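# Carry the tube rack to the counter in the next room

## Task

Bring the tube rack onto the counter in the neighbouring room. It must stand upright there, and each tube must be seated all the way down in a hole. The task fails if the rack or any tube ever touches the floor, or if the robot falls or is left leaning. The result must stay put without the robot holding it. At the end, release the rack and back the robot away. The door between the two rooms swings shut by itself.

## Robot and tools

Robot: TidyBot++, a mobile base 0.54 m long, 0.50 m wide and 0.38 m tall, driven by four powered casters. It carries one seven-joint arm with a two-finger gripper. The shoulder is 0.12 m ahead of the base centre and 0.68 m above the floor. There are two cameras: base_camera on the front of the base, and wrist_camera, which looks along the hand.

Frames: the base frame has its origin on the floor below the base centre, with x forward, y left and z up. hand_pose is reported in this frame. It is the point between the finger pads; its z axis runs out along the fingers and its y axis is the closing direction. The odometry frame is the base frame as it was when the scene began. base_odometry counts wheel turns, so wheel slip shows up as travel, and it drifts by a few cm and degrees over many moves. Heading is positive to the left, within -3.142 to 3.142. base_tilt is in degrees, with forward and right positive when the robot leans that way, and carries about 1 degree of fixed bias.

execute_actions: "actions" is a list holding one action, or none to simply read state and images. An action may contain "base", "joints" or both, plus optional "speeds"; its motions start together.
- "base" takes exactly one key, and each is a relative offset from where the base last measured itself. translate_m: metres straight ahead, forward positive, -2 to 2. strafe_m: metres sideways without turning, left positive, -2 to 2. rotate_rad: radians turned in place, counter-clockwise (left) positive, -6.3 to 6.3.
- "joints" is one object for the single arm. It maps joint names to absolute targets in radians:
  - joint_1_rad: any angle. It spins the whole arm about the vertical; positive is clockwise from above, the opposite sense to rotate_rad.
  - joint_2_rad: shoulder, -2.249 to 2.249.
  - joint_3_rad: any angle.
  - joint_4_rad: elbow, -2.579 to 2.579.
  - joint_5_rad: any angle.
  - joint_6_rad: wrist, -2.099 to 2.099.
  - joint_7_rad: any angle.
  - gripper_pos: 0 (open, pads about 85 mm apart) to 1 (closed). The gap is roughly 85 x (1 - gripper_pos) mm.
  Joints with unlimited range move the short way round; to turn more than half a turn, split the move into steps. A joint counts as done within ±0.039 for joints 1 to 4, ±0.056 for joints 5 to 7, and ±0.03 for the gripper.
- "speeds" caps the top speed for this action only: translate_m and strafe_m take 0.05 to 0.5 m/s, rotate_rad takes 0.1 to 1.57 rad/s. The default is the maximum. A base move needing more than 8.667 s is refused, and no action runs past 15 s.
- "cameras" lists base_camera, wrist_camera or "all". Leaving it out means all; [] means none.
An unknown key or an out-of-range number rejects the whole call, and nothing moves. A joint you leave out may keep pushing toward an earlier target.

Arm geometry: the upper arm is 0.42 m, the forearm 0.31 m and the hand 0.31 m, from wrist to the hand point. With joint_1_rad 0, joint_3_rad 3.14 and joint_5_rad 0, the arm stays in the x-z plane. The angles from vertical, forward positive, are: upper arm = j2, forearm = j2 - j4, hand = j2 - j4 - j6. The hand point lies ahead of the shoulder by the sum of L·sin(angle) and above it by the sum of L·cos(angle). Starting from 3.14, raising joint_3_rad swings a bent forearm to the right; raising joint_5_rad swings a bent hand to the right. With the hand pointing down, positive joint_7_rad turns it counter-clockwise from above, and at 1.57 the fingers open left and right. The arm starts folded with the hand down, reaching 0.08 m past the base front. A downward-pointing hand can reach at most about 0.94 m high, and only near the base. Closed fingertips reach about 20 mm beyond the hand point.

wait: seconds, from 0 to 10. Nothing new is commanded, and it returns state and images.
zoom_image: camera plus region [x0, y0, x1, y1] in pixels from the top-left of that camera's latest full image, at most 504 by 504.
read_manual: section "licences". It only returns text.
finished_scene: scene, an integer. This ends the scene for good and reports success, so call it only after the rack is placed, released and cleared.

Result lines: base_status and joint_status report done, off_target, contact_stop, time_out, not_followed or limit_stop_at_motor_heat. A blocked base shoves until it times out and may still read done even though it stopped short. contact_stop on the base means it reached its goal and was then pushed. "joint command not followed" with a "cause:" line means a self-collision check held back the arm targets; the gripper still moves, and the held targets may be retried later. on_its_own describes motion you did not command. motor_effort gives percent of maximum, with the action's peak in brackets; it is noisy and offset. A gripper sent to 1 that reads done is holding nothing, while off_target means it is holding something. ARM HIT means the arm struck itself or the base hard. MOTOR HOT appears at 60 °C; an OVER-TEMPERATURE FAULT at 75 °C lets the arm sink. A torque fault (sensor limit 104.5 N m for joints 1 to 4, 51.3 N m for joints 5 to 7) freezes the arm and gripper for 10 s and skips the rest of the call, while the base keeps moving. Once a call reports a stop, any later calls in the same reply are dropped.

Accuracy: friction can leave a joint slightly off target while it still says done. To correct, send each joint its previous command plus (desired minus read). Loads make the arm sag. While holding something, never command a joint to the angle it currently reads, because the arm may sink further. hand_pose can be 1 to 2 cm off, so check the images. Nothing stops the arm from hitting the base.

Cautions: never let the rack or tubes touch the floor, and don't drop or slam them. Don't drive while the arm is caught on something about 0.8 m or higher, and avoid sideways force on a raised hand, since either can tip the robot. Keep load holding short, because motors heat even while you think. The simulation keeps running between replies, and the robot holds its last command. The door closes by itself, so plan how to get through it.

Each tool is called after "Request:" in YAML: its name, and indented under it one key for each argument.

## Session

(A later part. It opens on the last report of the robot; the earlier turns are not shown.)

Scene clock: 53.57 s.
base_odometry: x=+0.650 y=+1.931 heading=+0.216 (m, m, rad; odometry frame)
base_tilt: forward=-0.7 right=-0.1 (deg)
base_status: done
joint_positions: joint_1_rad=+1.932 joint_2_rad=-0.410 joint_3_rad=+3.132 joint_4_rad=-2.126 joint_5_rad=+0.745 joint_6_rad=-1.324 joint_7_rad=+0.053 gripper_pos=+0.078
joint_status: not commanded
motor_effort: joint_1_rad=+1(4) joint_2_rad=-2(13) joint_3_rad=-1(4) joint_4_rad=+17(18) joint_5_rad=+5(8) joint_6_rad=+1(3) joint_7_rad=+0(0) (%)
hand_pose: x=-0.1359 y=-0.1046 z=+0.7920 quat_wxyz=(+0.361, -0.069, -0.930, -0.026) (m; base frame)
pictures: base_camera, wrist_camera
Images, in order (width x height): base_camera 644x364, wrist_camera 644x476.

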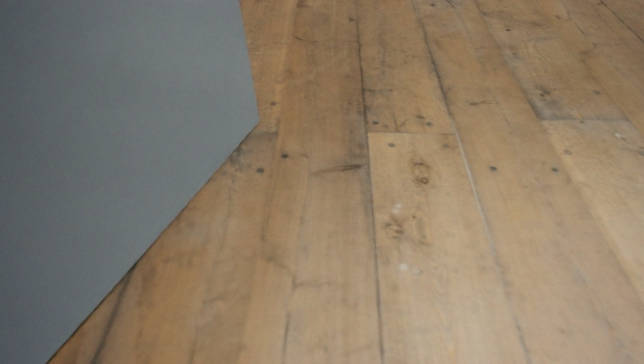

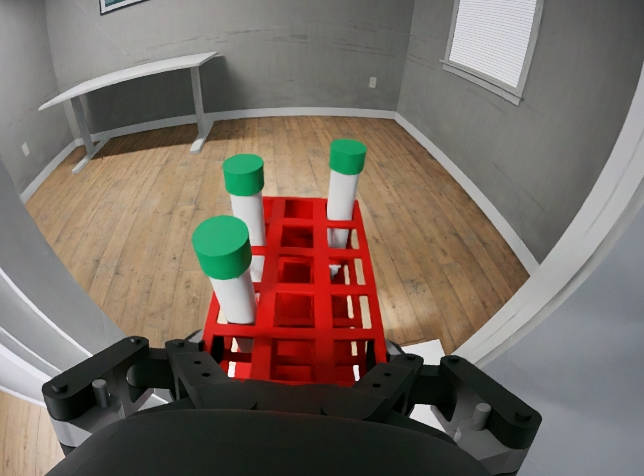

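Request:
execute_actions:
  actions:
    - {"base": {"translate_m": 0.65}, "speeds": {"translate_m": 0.25}}

Scene clock: 57.07 s.
base_odometry: x=+1.285 y=+2.071 heading=+0.216 (m, m, rad; odometry frame)
base_tilt: forward=-0.6 right=-0.1 (deg)
base_status: done
joint_positions: joint_1_rad=+1.932 joint_2_rad=-0.410 joint_3_rad=+3.132 joint_4_rad=-2.126 joint_5_rad=+0.745 joint_6_rad=-1.324 joint_7_rad=+0.053 gripper_pos=+0.078
joint_status: not commanded
motor_effort: joint_1_rad=+1(1) joint_2_rad=-3(6) joint_3_rad=-1(3) joint_4_rad=+17(17) joint_5_rad=+5(6) joint_6_rad=+1(2) joint_7_rad=+0(0) (%)
hand_pose: x=-0.1359 y=-0.1047 z=+0.7920 quat_wxyz=(+0.361, -0.069, -0.930, -0.026) (m; base frame)
pictures: base_camera, wrist_camera
Images, in order (width x height): base_camera 644x364, wrist_camera 644x476.

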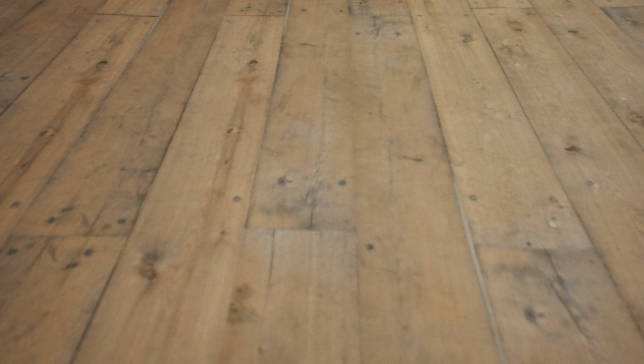

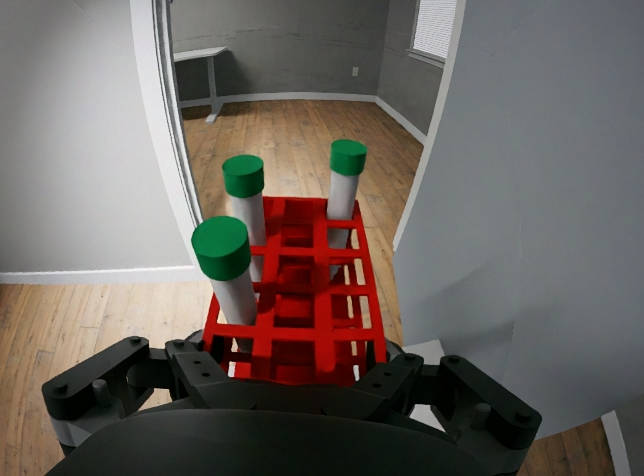

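Request:
execute_actions:
  actions:
    - {"base": {"translate_m": 0.55}, "joints": {"joint_1_rad": -0.5}, "speeds": {"translate_m": 0.3}}

Scene clock: 60.70 s.
base_odometry: x=+1.822 y=+2.189 heading=+0.216 (m, m, rad; odometry frame)
base_tilt: forward=-0.6 right=-0.1 (deg)
base_status: done
joint_positions: joint_1_rad=-0.478 joint_2_rad=-0.408 joint_3_rad=+3.132 joint_4_rad=-2.126 joint_5_rad=+0.745 joint_6_rad=-1.324 joint_7_rad=+0.053 gripper_pos=+0.078
joint_status: all done
motor_effort: joint_1_rad=+1(1) joint_2_rad=-3(6) joint_3_rad=-1(2) joint_4_rad=+17(17) joint_5_rad=+5(5) joint_6_rad=+1(1) joint_7_rad=+0(0) (%)
hand_pose: x=+0.3788 y=-0.0923 z=+0.7916 quat_wxyz=(+0.154, +0.844, -0.396, +0.327) (m; base frame)
pictures: base_camera, wrist_camera
Images, in order (width x height): base_camera 644x364, wrist_camera 644x476.

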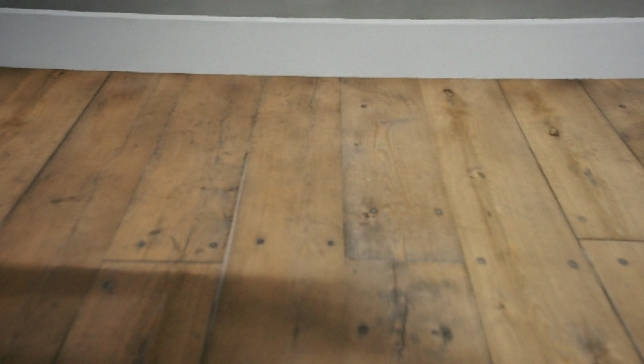

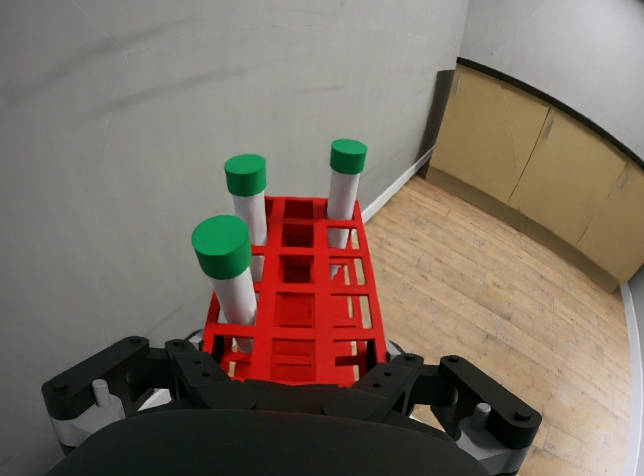

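Request:
execute_actions:
  actions:
    - {"base": {"rotate_rad": -1.60}, "joints": {"joint_1_rad": -0.45, "joint_4_rad": -1.776, "joint_5_rad": 0.575, "joint_7_rad": 0.626}}

Scene clock: 64.37 s.
base_odometry: x=+1.822 y=+2.189 heading=-1.382 (m, m, rad; odometry frame)
base_tilt: forward=-0.6 right=-0.1 (deg)
base_status: done
joint_positions: joint_1_rad=-0.470 joint_2_rad=-0.408 joint_3_rad=+3.133 joint_4_rad=-1.791 joint_5_rad=+0.607 joint_6_rad=-1.324 joint_7_rad=+0.594 gripper_pos=+0.078
joint_status: all done
motor_effort: joint_1_rad=+1(2) joint_2_rad=-5(6) joint_3_rad=-1(2) joint_4_rad=+18(18) joint_5_rad=+4(6) joint_6_rad=+5(5) joint_7_rad=+0(0) (%)
hand_pose: x=+0.4308 y=-0.0300 z=+0.8977 quat_wxyz=(+0.088, +0.905, -0.221, +0.353) (m; base frame)
pictures: base_camera, wrist_camera
Images, in order (width x height): base_camera 644x364, wrist_camera 644x476.

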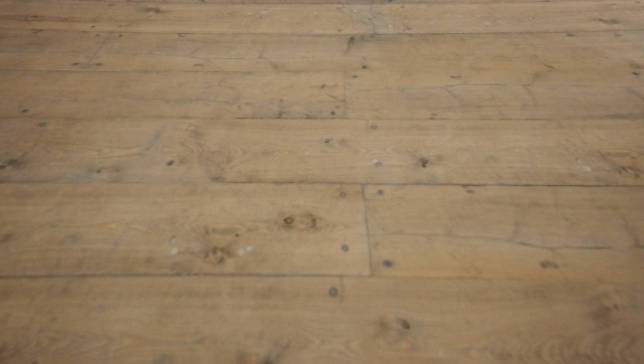

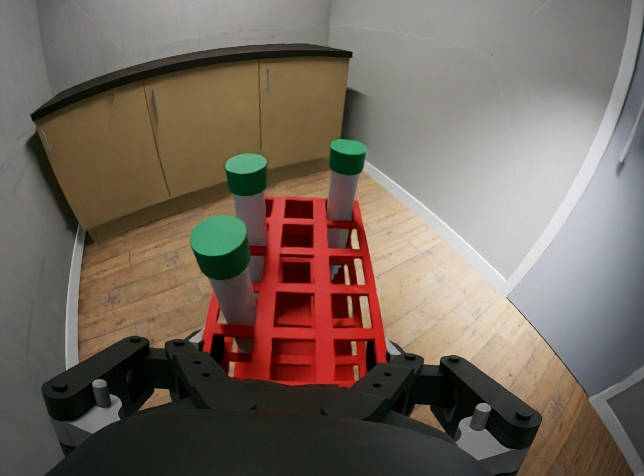

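Request:
execute_actions:
  actions:
    - {"base": {"translate_m": 0.85}, "joints": {"joint_1_rad": -0.2, "joint_4_rad": -1.556, "joint_5_rad": 0.325, "joint_7_rad": 1.11}}

Scene clock: 67.53 s.
base_odometry: x=+1.980 y=+1.353 heading=-1.383 (m, m, rad; odometry frame)
base_tilt: forward=-0.7 right=-0.1 (deg)
base_status: done
joint_positions: joint_1_rad=-0.222 joint_2_rad=-0.405 joint_3_rad=+3.133 joint_4_rad=-1.570 joint_5_rad=+0.357 joint_6_rad=-1.324 joint_7_rad=+1.080 gripper_pos=+0.078
joint_status: all done
motor_effort: joint_1_rad=+1(0) joint_2_rad=-5(8) joint_3_rad=+0(1) joint_4_rad=+18(19) joint_5_rad=+2(4) joint_6_rad=+7(7) joint_7_rad=+0(0) (%)
hand_pose: x=+0.4391 y=-0.0307 z=+0.9629 quat_wxyz=(+0.056, +0.922, -0.134, +0.358) (m; base frame)
pictures: base_camera, wrist_camera
Images, in order (width x height): base_camera 644x364, wrist_camera 644x476.

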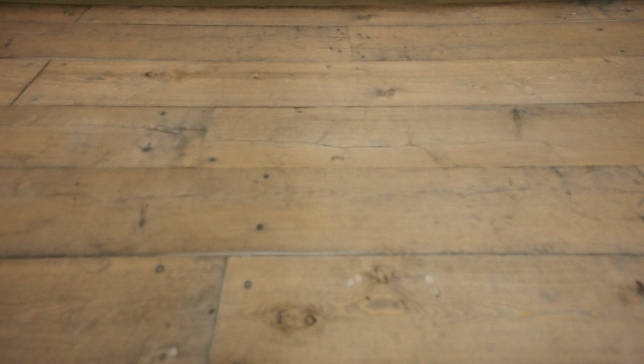

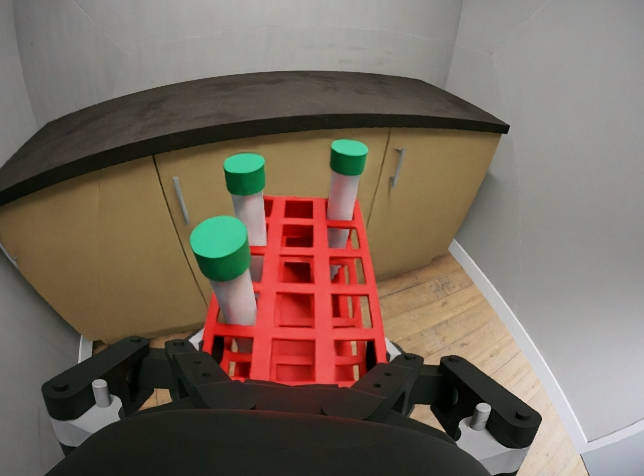

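Request:
execute_actions:
  actions:
    - {"base": {"translate_m": 0.28}, "joints": {"joint_1_rad": 0.02, "joint_2_rad": -0.325, "joint_4_rad": -1.298, "joint_5_rad": -0.03, "joint_6_rad": -1.437, "joint_7_rad": 1.60}}

Scene clock: 69.67 s.
base_odometry: x=+2.032 y=+1.078 heading=-1.384 (m, m, rad; odometry frame)
base_tilt: forward=-0.7 right=-0.1 (deg)
base_status: done
joint_positions: joint_1_rad=-0.004 joint_2_rad=-0.317 joint_3_rad=+3.133 joint_4_rad=-1.313 joint_5_rad=+0.002 joint_6_rad=-1.419 joint_7_rad=+1.569 gripper_pos=+0.078
joint_status: all done
motor_effort: joint_1_rad=+1(0) joint_2_rad=-7(11) joint_3_rad=+0(0) joint_4_rad=+17(18) joint_5_rad=-1(3) joint_6_rad=+8(9) joint_7_rad=+0(0) (%)
hand_pose: x=+0.4584 y=+0.0060 z=+1.0196 quat_wxyz=(+0.000, +0.935, +0.006, +0.355) (m; base frame)
pictures: base_camera, wrist_camera
Images, in order (width x height): base_camera 644x364, wrist_camera 644x476.

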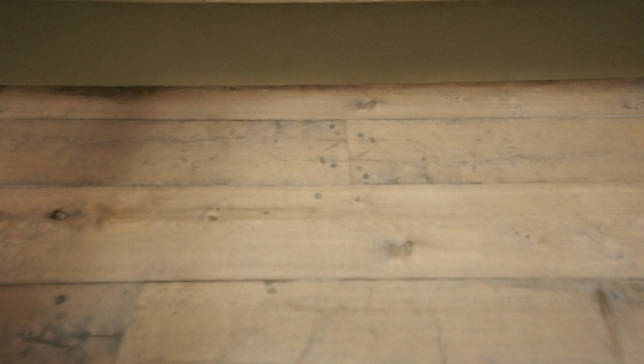

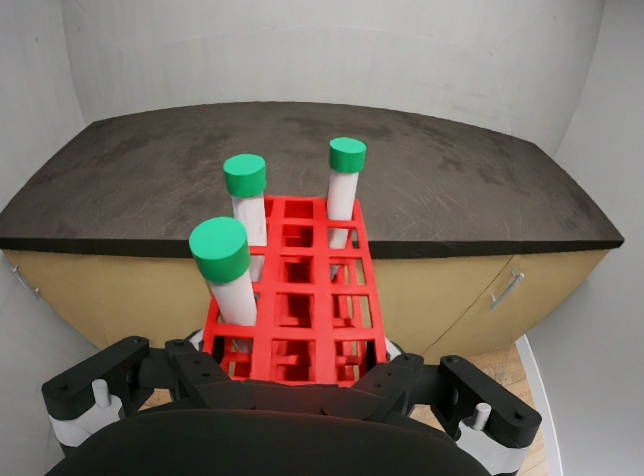

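Request:
execute_actions:
  actions:
    - {"base": {"translate_m": 0.33}, "speeds": {"translate_m": 0.3}}

Scene clock: 72.20 s.
base_odometry: x=+2.093 y=+0.754 heading=-1.385 (m, m, rad; odometry frame)
base_tilt: forward=-0.6 right=-0.1 (deg)
base_status: done
joint_positions: joint_1_rad=-0.004 joint_2_rad=-0.318 joint_3_rad=+3.133 joint_4_rad=-1.312 joint_5_rad=+0.002 joint_6_rad=-1.423 joint_7_rad=+1.569 gripper_pos=+0.078
joint_status: not commanded
motor_effort: joint_1_rad=+0(0) joint_2_rad=-7(10) joint_3_rad=+1(1) joint_4_rad=+17(18) joint_5_rad=-1(1) joint_6_rad=+8(8) joint_7_rad=+0(1) (%)
hand_pose: x=+0.4568 y=+0.0060 z=+1.0197 quat_wxyz=(+0.000, +0.935, +0.006, +0.354) (m; base frame)
pictures: base_camera, wrist_camera
Images, in order (width x height): base_camera 644x364, wrist_camera 644x476.

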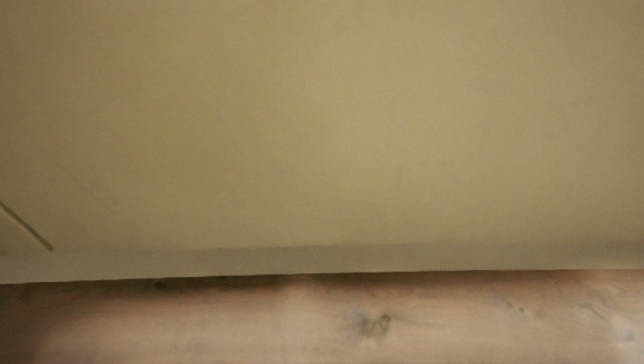

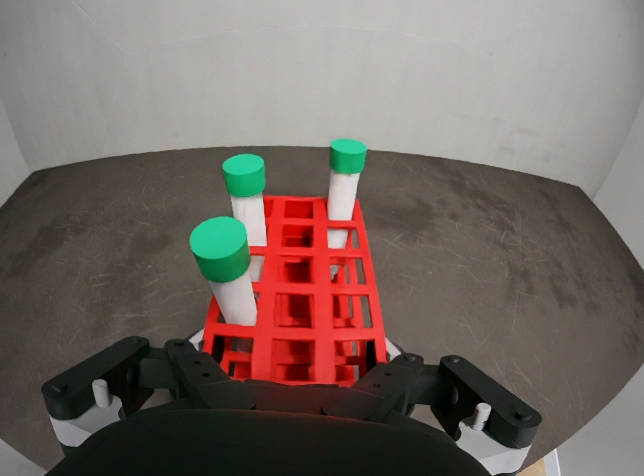

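Request:
execute_actions:
  actions:
    - {"joints": {"joint_2_rad": -0.20, "joint_4_rad": -1.48, "joint_6_rad": -1.105}}
  cameras: ["wrist_camera"]

Scene clock: 73.87 s.
base_odometry: x=+2.093 y=+0.754 heading=-1.385 (m, m, rad; odometry frame)
base_tilt: forward=-0.7 right=-0.1 (deg)
base_status: not commanded
joint_positions: joint_1_rad=-0.004 joint_2_rad=-0.196 joint_3_rad=+3.133 joint_4_rad=-1.474 joint_5_rad=+0.001 joint_6_rad=-1.117 joint_7_rad=+1.569 gripper_pos=+0.079
joint_status: all done
motor_effort: joint_1_rad=+1(1) joint_2_rad=-13(17) joint_3_rad=+0(1) joint_4_rad=+18(19) joint_5_rad=-1(0) joint_6_rad=+7(8) joint_7_rad=+0(0) (%)
hand_pose: x=+0.5491 y=+0.0071 z=+0.9567 quat_wxyz=(-0.001, +0.931, +0.006, +0.365) (m; base frame)
pictures: wrist_camera
Images, in order (width x height): wrist_camera 644x476.

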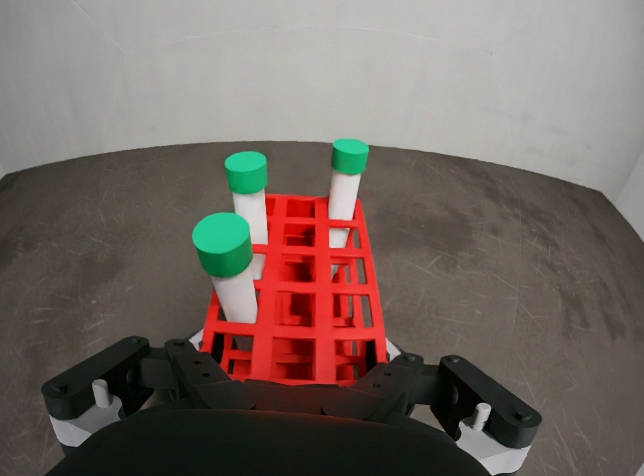

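Request:
zoom_image:
  camera: "wrist_camera"
  region: [150, 130, 450, 400]

Region (150, 130, 450, 400) of wrist_camera's 644x476 image, scaled by 1.680; it fills the top 454 rows of this view, and the rest is white.

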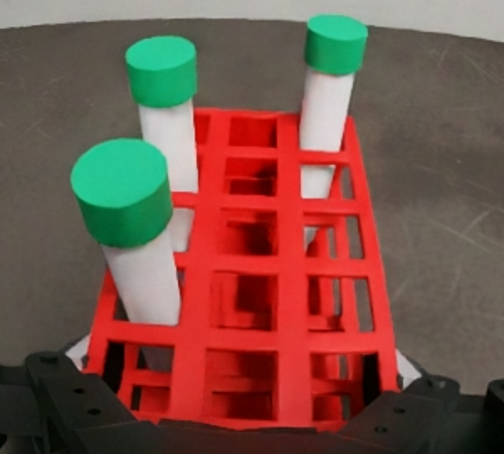

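Request:
execute_actions:
  actions:
    - {"joints": {"joint_4_rad": -1.50}}
  cameras: ["wrist_camera"]

Scene clock: 74.90 s.
base_odometry: x=+2.093 y=+0.754 heading=-1.385 (m, m, rad; odometry frame)
base_tilt: forward=-0.6 right=-0.1 (deg)
base_status: not commanded
joint_positions: joint_1_rad=-0.004 joint_2_rad=-0.199 joint_3_rad=+3.133 joint_4_rad=-1.478 joint_5_rad=+0.001 joint_6_rad=-1.114 joint_7_rad=+1.569 gripper_pos=+0.079
joint_status: all done
motor_effort: joint_1_rad=+0(0) joint_2_rad=-11(13) joint_3_rad=+1(1) joint_4_rad=+17(18) joint_5_rad=-1(1) joint_6_rad=+6(7) joint_7_rad=+0(0) (%)
hand_pose: x=+0.5485 y=+0.0071 z=+0.9567 quat_wxyz=(-0.001, +0.931, +0.006, +0.366) (m; base frame)
pictures: wrist_camera
Images, in order (width x height): wrist_camera 644x476.

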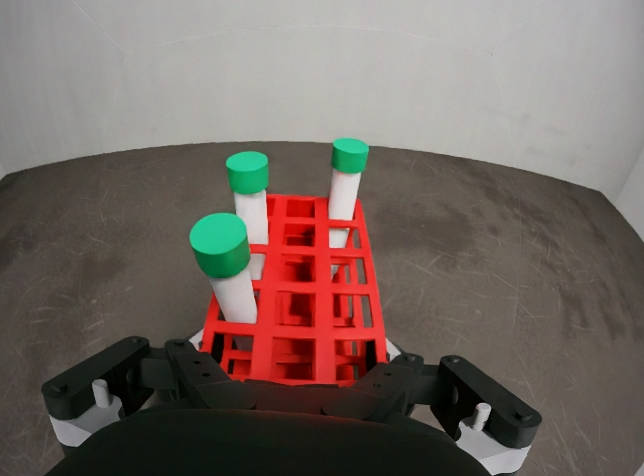

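Request:
execute_actions:
  actions:
    - {"joints": {"gripper_pos": 0.0, "joint_4_rad": -1.478}}
  cameras: ["wrist_camera"]

Request:
execute_actions:
  actions:
    - {"base": {"translate_m": -0.08}, "speeds": {"translate_m": 0.08}}
  cameras: ["wrist_camera"]

Scene clock: 76.10 s.
base_odometry: x=+2.093 y=+0.754 heading=-1.385 (m, m, rad; odometry frame)
base_tilt: forward=-0.7 right=-0.1 (deg)
base_status: not commanded
joint_positions: joint_1_rad=-0.004 joint_2_rad=-0.199 joint_3_rad=+3.133 joint_4_rad=-1.478 joint_5_rad=+0.001 joint_6_rad=-1.114 joint_7_rad=+1.569 gripper_pos=+0.000
joint_status: all done
motor_effort: joint_1_rad=+1(0) joint_2_rad=-13(14) joint_3_rad=+1(0) joint_4_rad=+19(19) joint_5_rad=-1(1) joint_6_rad=+7(8) joint_7_rad=+0(0) (%)
hand_pose: x=+0.5485 y=+0.0071 z=+0.9567 quat_wxyz=(-0.001, +0.931, +0.006, +0.366) (m; base frame)
pictures: wrist_camera
Images, in order (width x height): wrist_camera 644x476.

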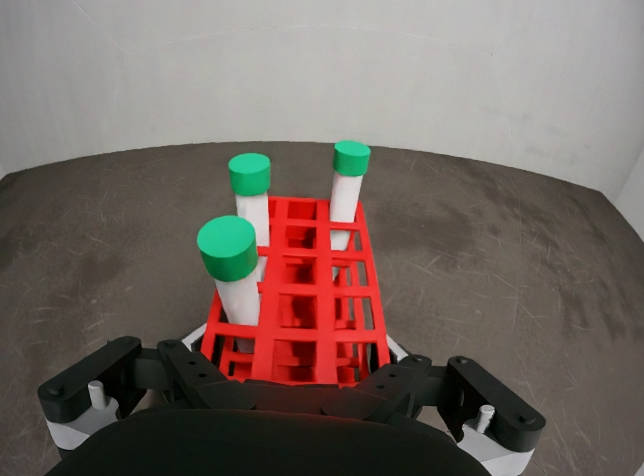

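Scene clock: 77.57 s.
base_odometry: x=+2.078 y=+0.832 heading=-1.384 (m, m, rad; odometry frame)
base_tilt: forward=-0.6 right=-0.1 (deg)
base_status: done
joint_positions: joint_1_rad=-0.004 joint_2_rad=-0.200 joint_3_rad=+3.133 joint_4_rad=-1.478 joint_5_rad=+0.001 joint_6_rad=-1.114 joint_7_rad=+1.569 gripper_pos=+0.000
joint_status: not commanded
motor_effort: joint_1_rad=+0(1) joint_2_rad=-12(17) joint_3_rad=+1(1) joint_4_rad=+18(19) joint_5_rad=-1(1) joint_6_rad=+7(8) joint_7_rad=+0(0) (%)
hand_pose: x=+0.5482 y=+0.0070 z=+0.9572 quat_wxyz=(-0.001, +0.931, +0.006, +0.366) (m; base frame)
pictures: wrist_camera
Images, in order (width x height): wrist_camera 644x476.

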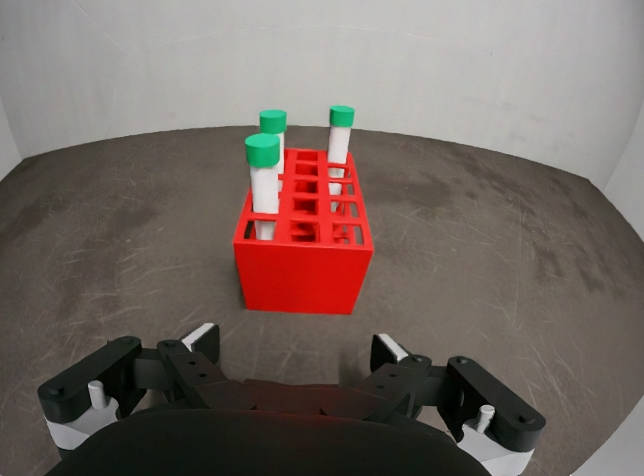

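Request:
execute_actions:
  actions:
    - {"base": {"translate_m": -0.3}, "joints": {"joint_2_rad": -0.525, "joint_4_rad": -2.243, "joint_6_rad": 0.10}}
  cameras: ["wrist_camera"]

Scene clock: 79.90 s.
base_odometry: x=+2.023 y=+1.127 heading=-1.384 (m, m, rad; odometry frame)
base_tilt: forward=-0.6 right=-0.1 (deg)
base_status: done
joint_positions: joint_1_rad=-0.003 joint_2_rad=-0.515 joint_3_rad=+3.133 joint_4_rad=-2.231 joint_5_rad=+0.001 joint_6_rad=+0.081 joint_7_rad=+1.569 gripper_pos=+0.000
joint_status: all done
motor_effort: joint_1_rad=+1(1) joint_2_rad=-4(18) joint_3_rad=+0(2) joint_4_rad=+21(20) joint_5_rad=-1(1) joint_6_rad=+10(10) joint_7_rad=+0(0) (%)
hand_pose: x=+0.5332 y=+0.0072 z=+0.9821 quat_wxyz=(-0.002, +0.730, +0.005, +0.684) (m; base frame)
pictures: wrist_camera
Images, in order (width x height): wrist_camera 644x476.

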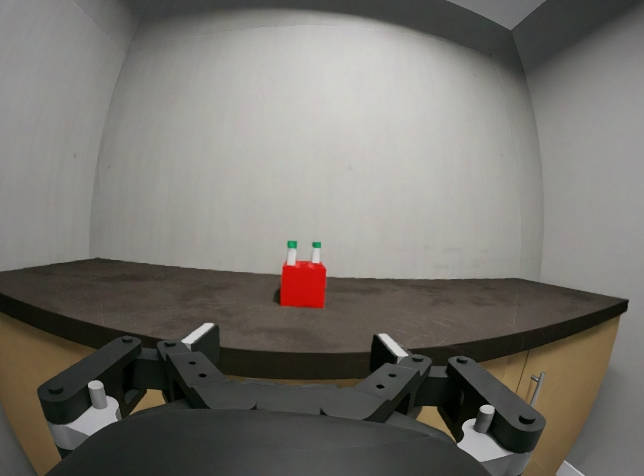

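Request:
zoom_image:
  camera: "wrist_camera"
  region: [260, 225, 350, 315]

Region (260, 225, 350, 315) of wrist_camera's 644x476 image, scaled by 5.600.

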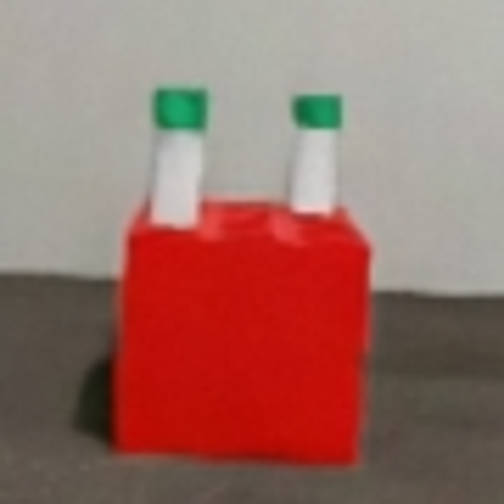

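Request:
finished_scene:
  scene: 1

The scene is finished: the task was done.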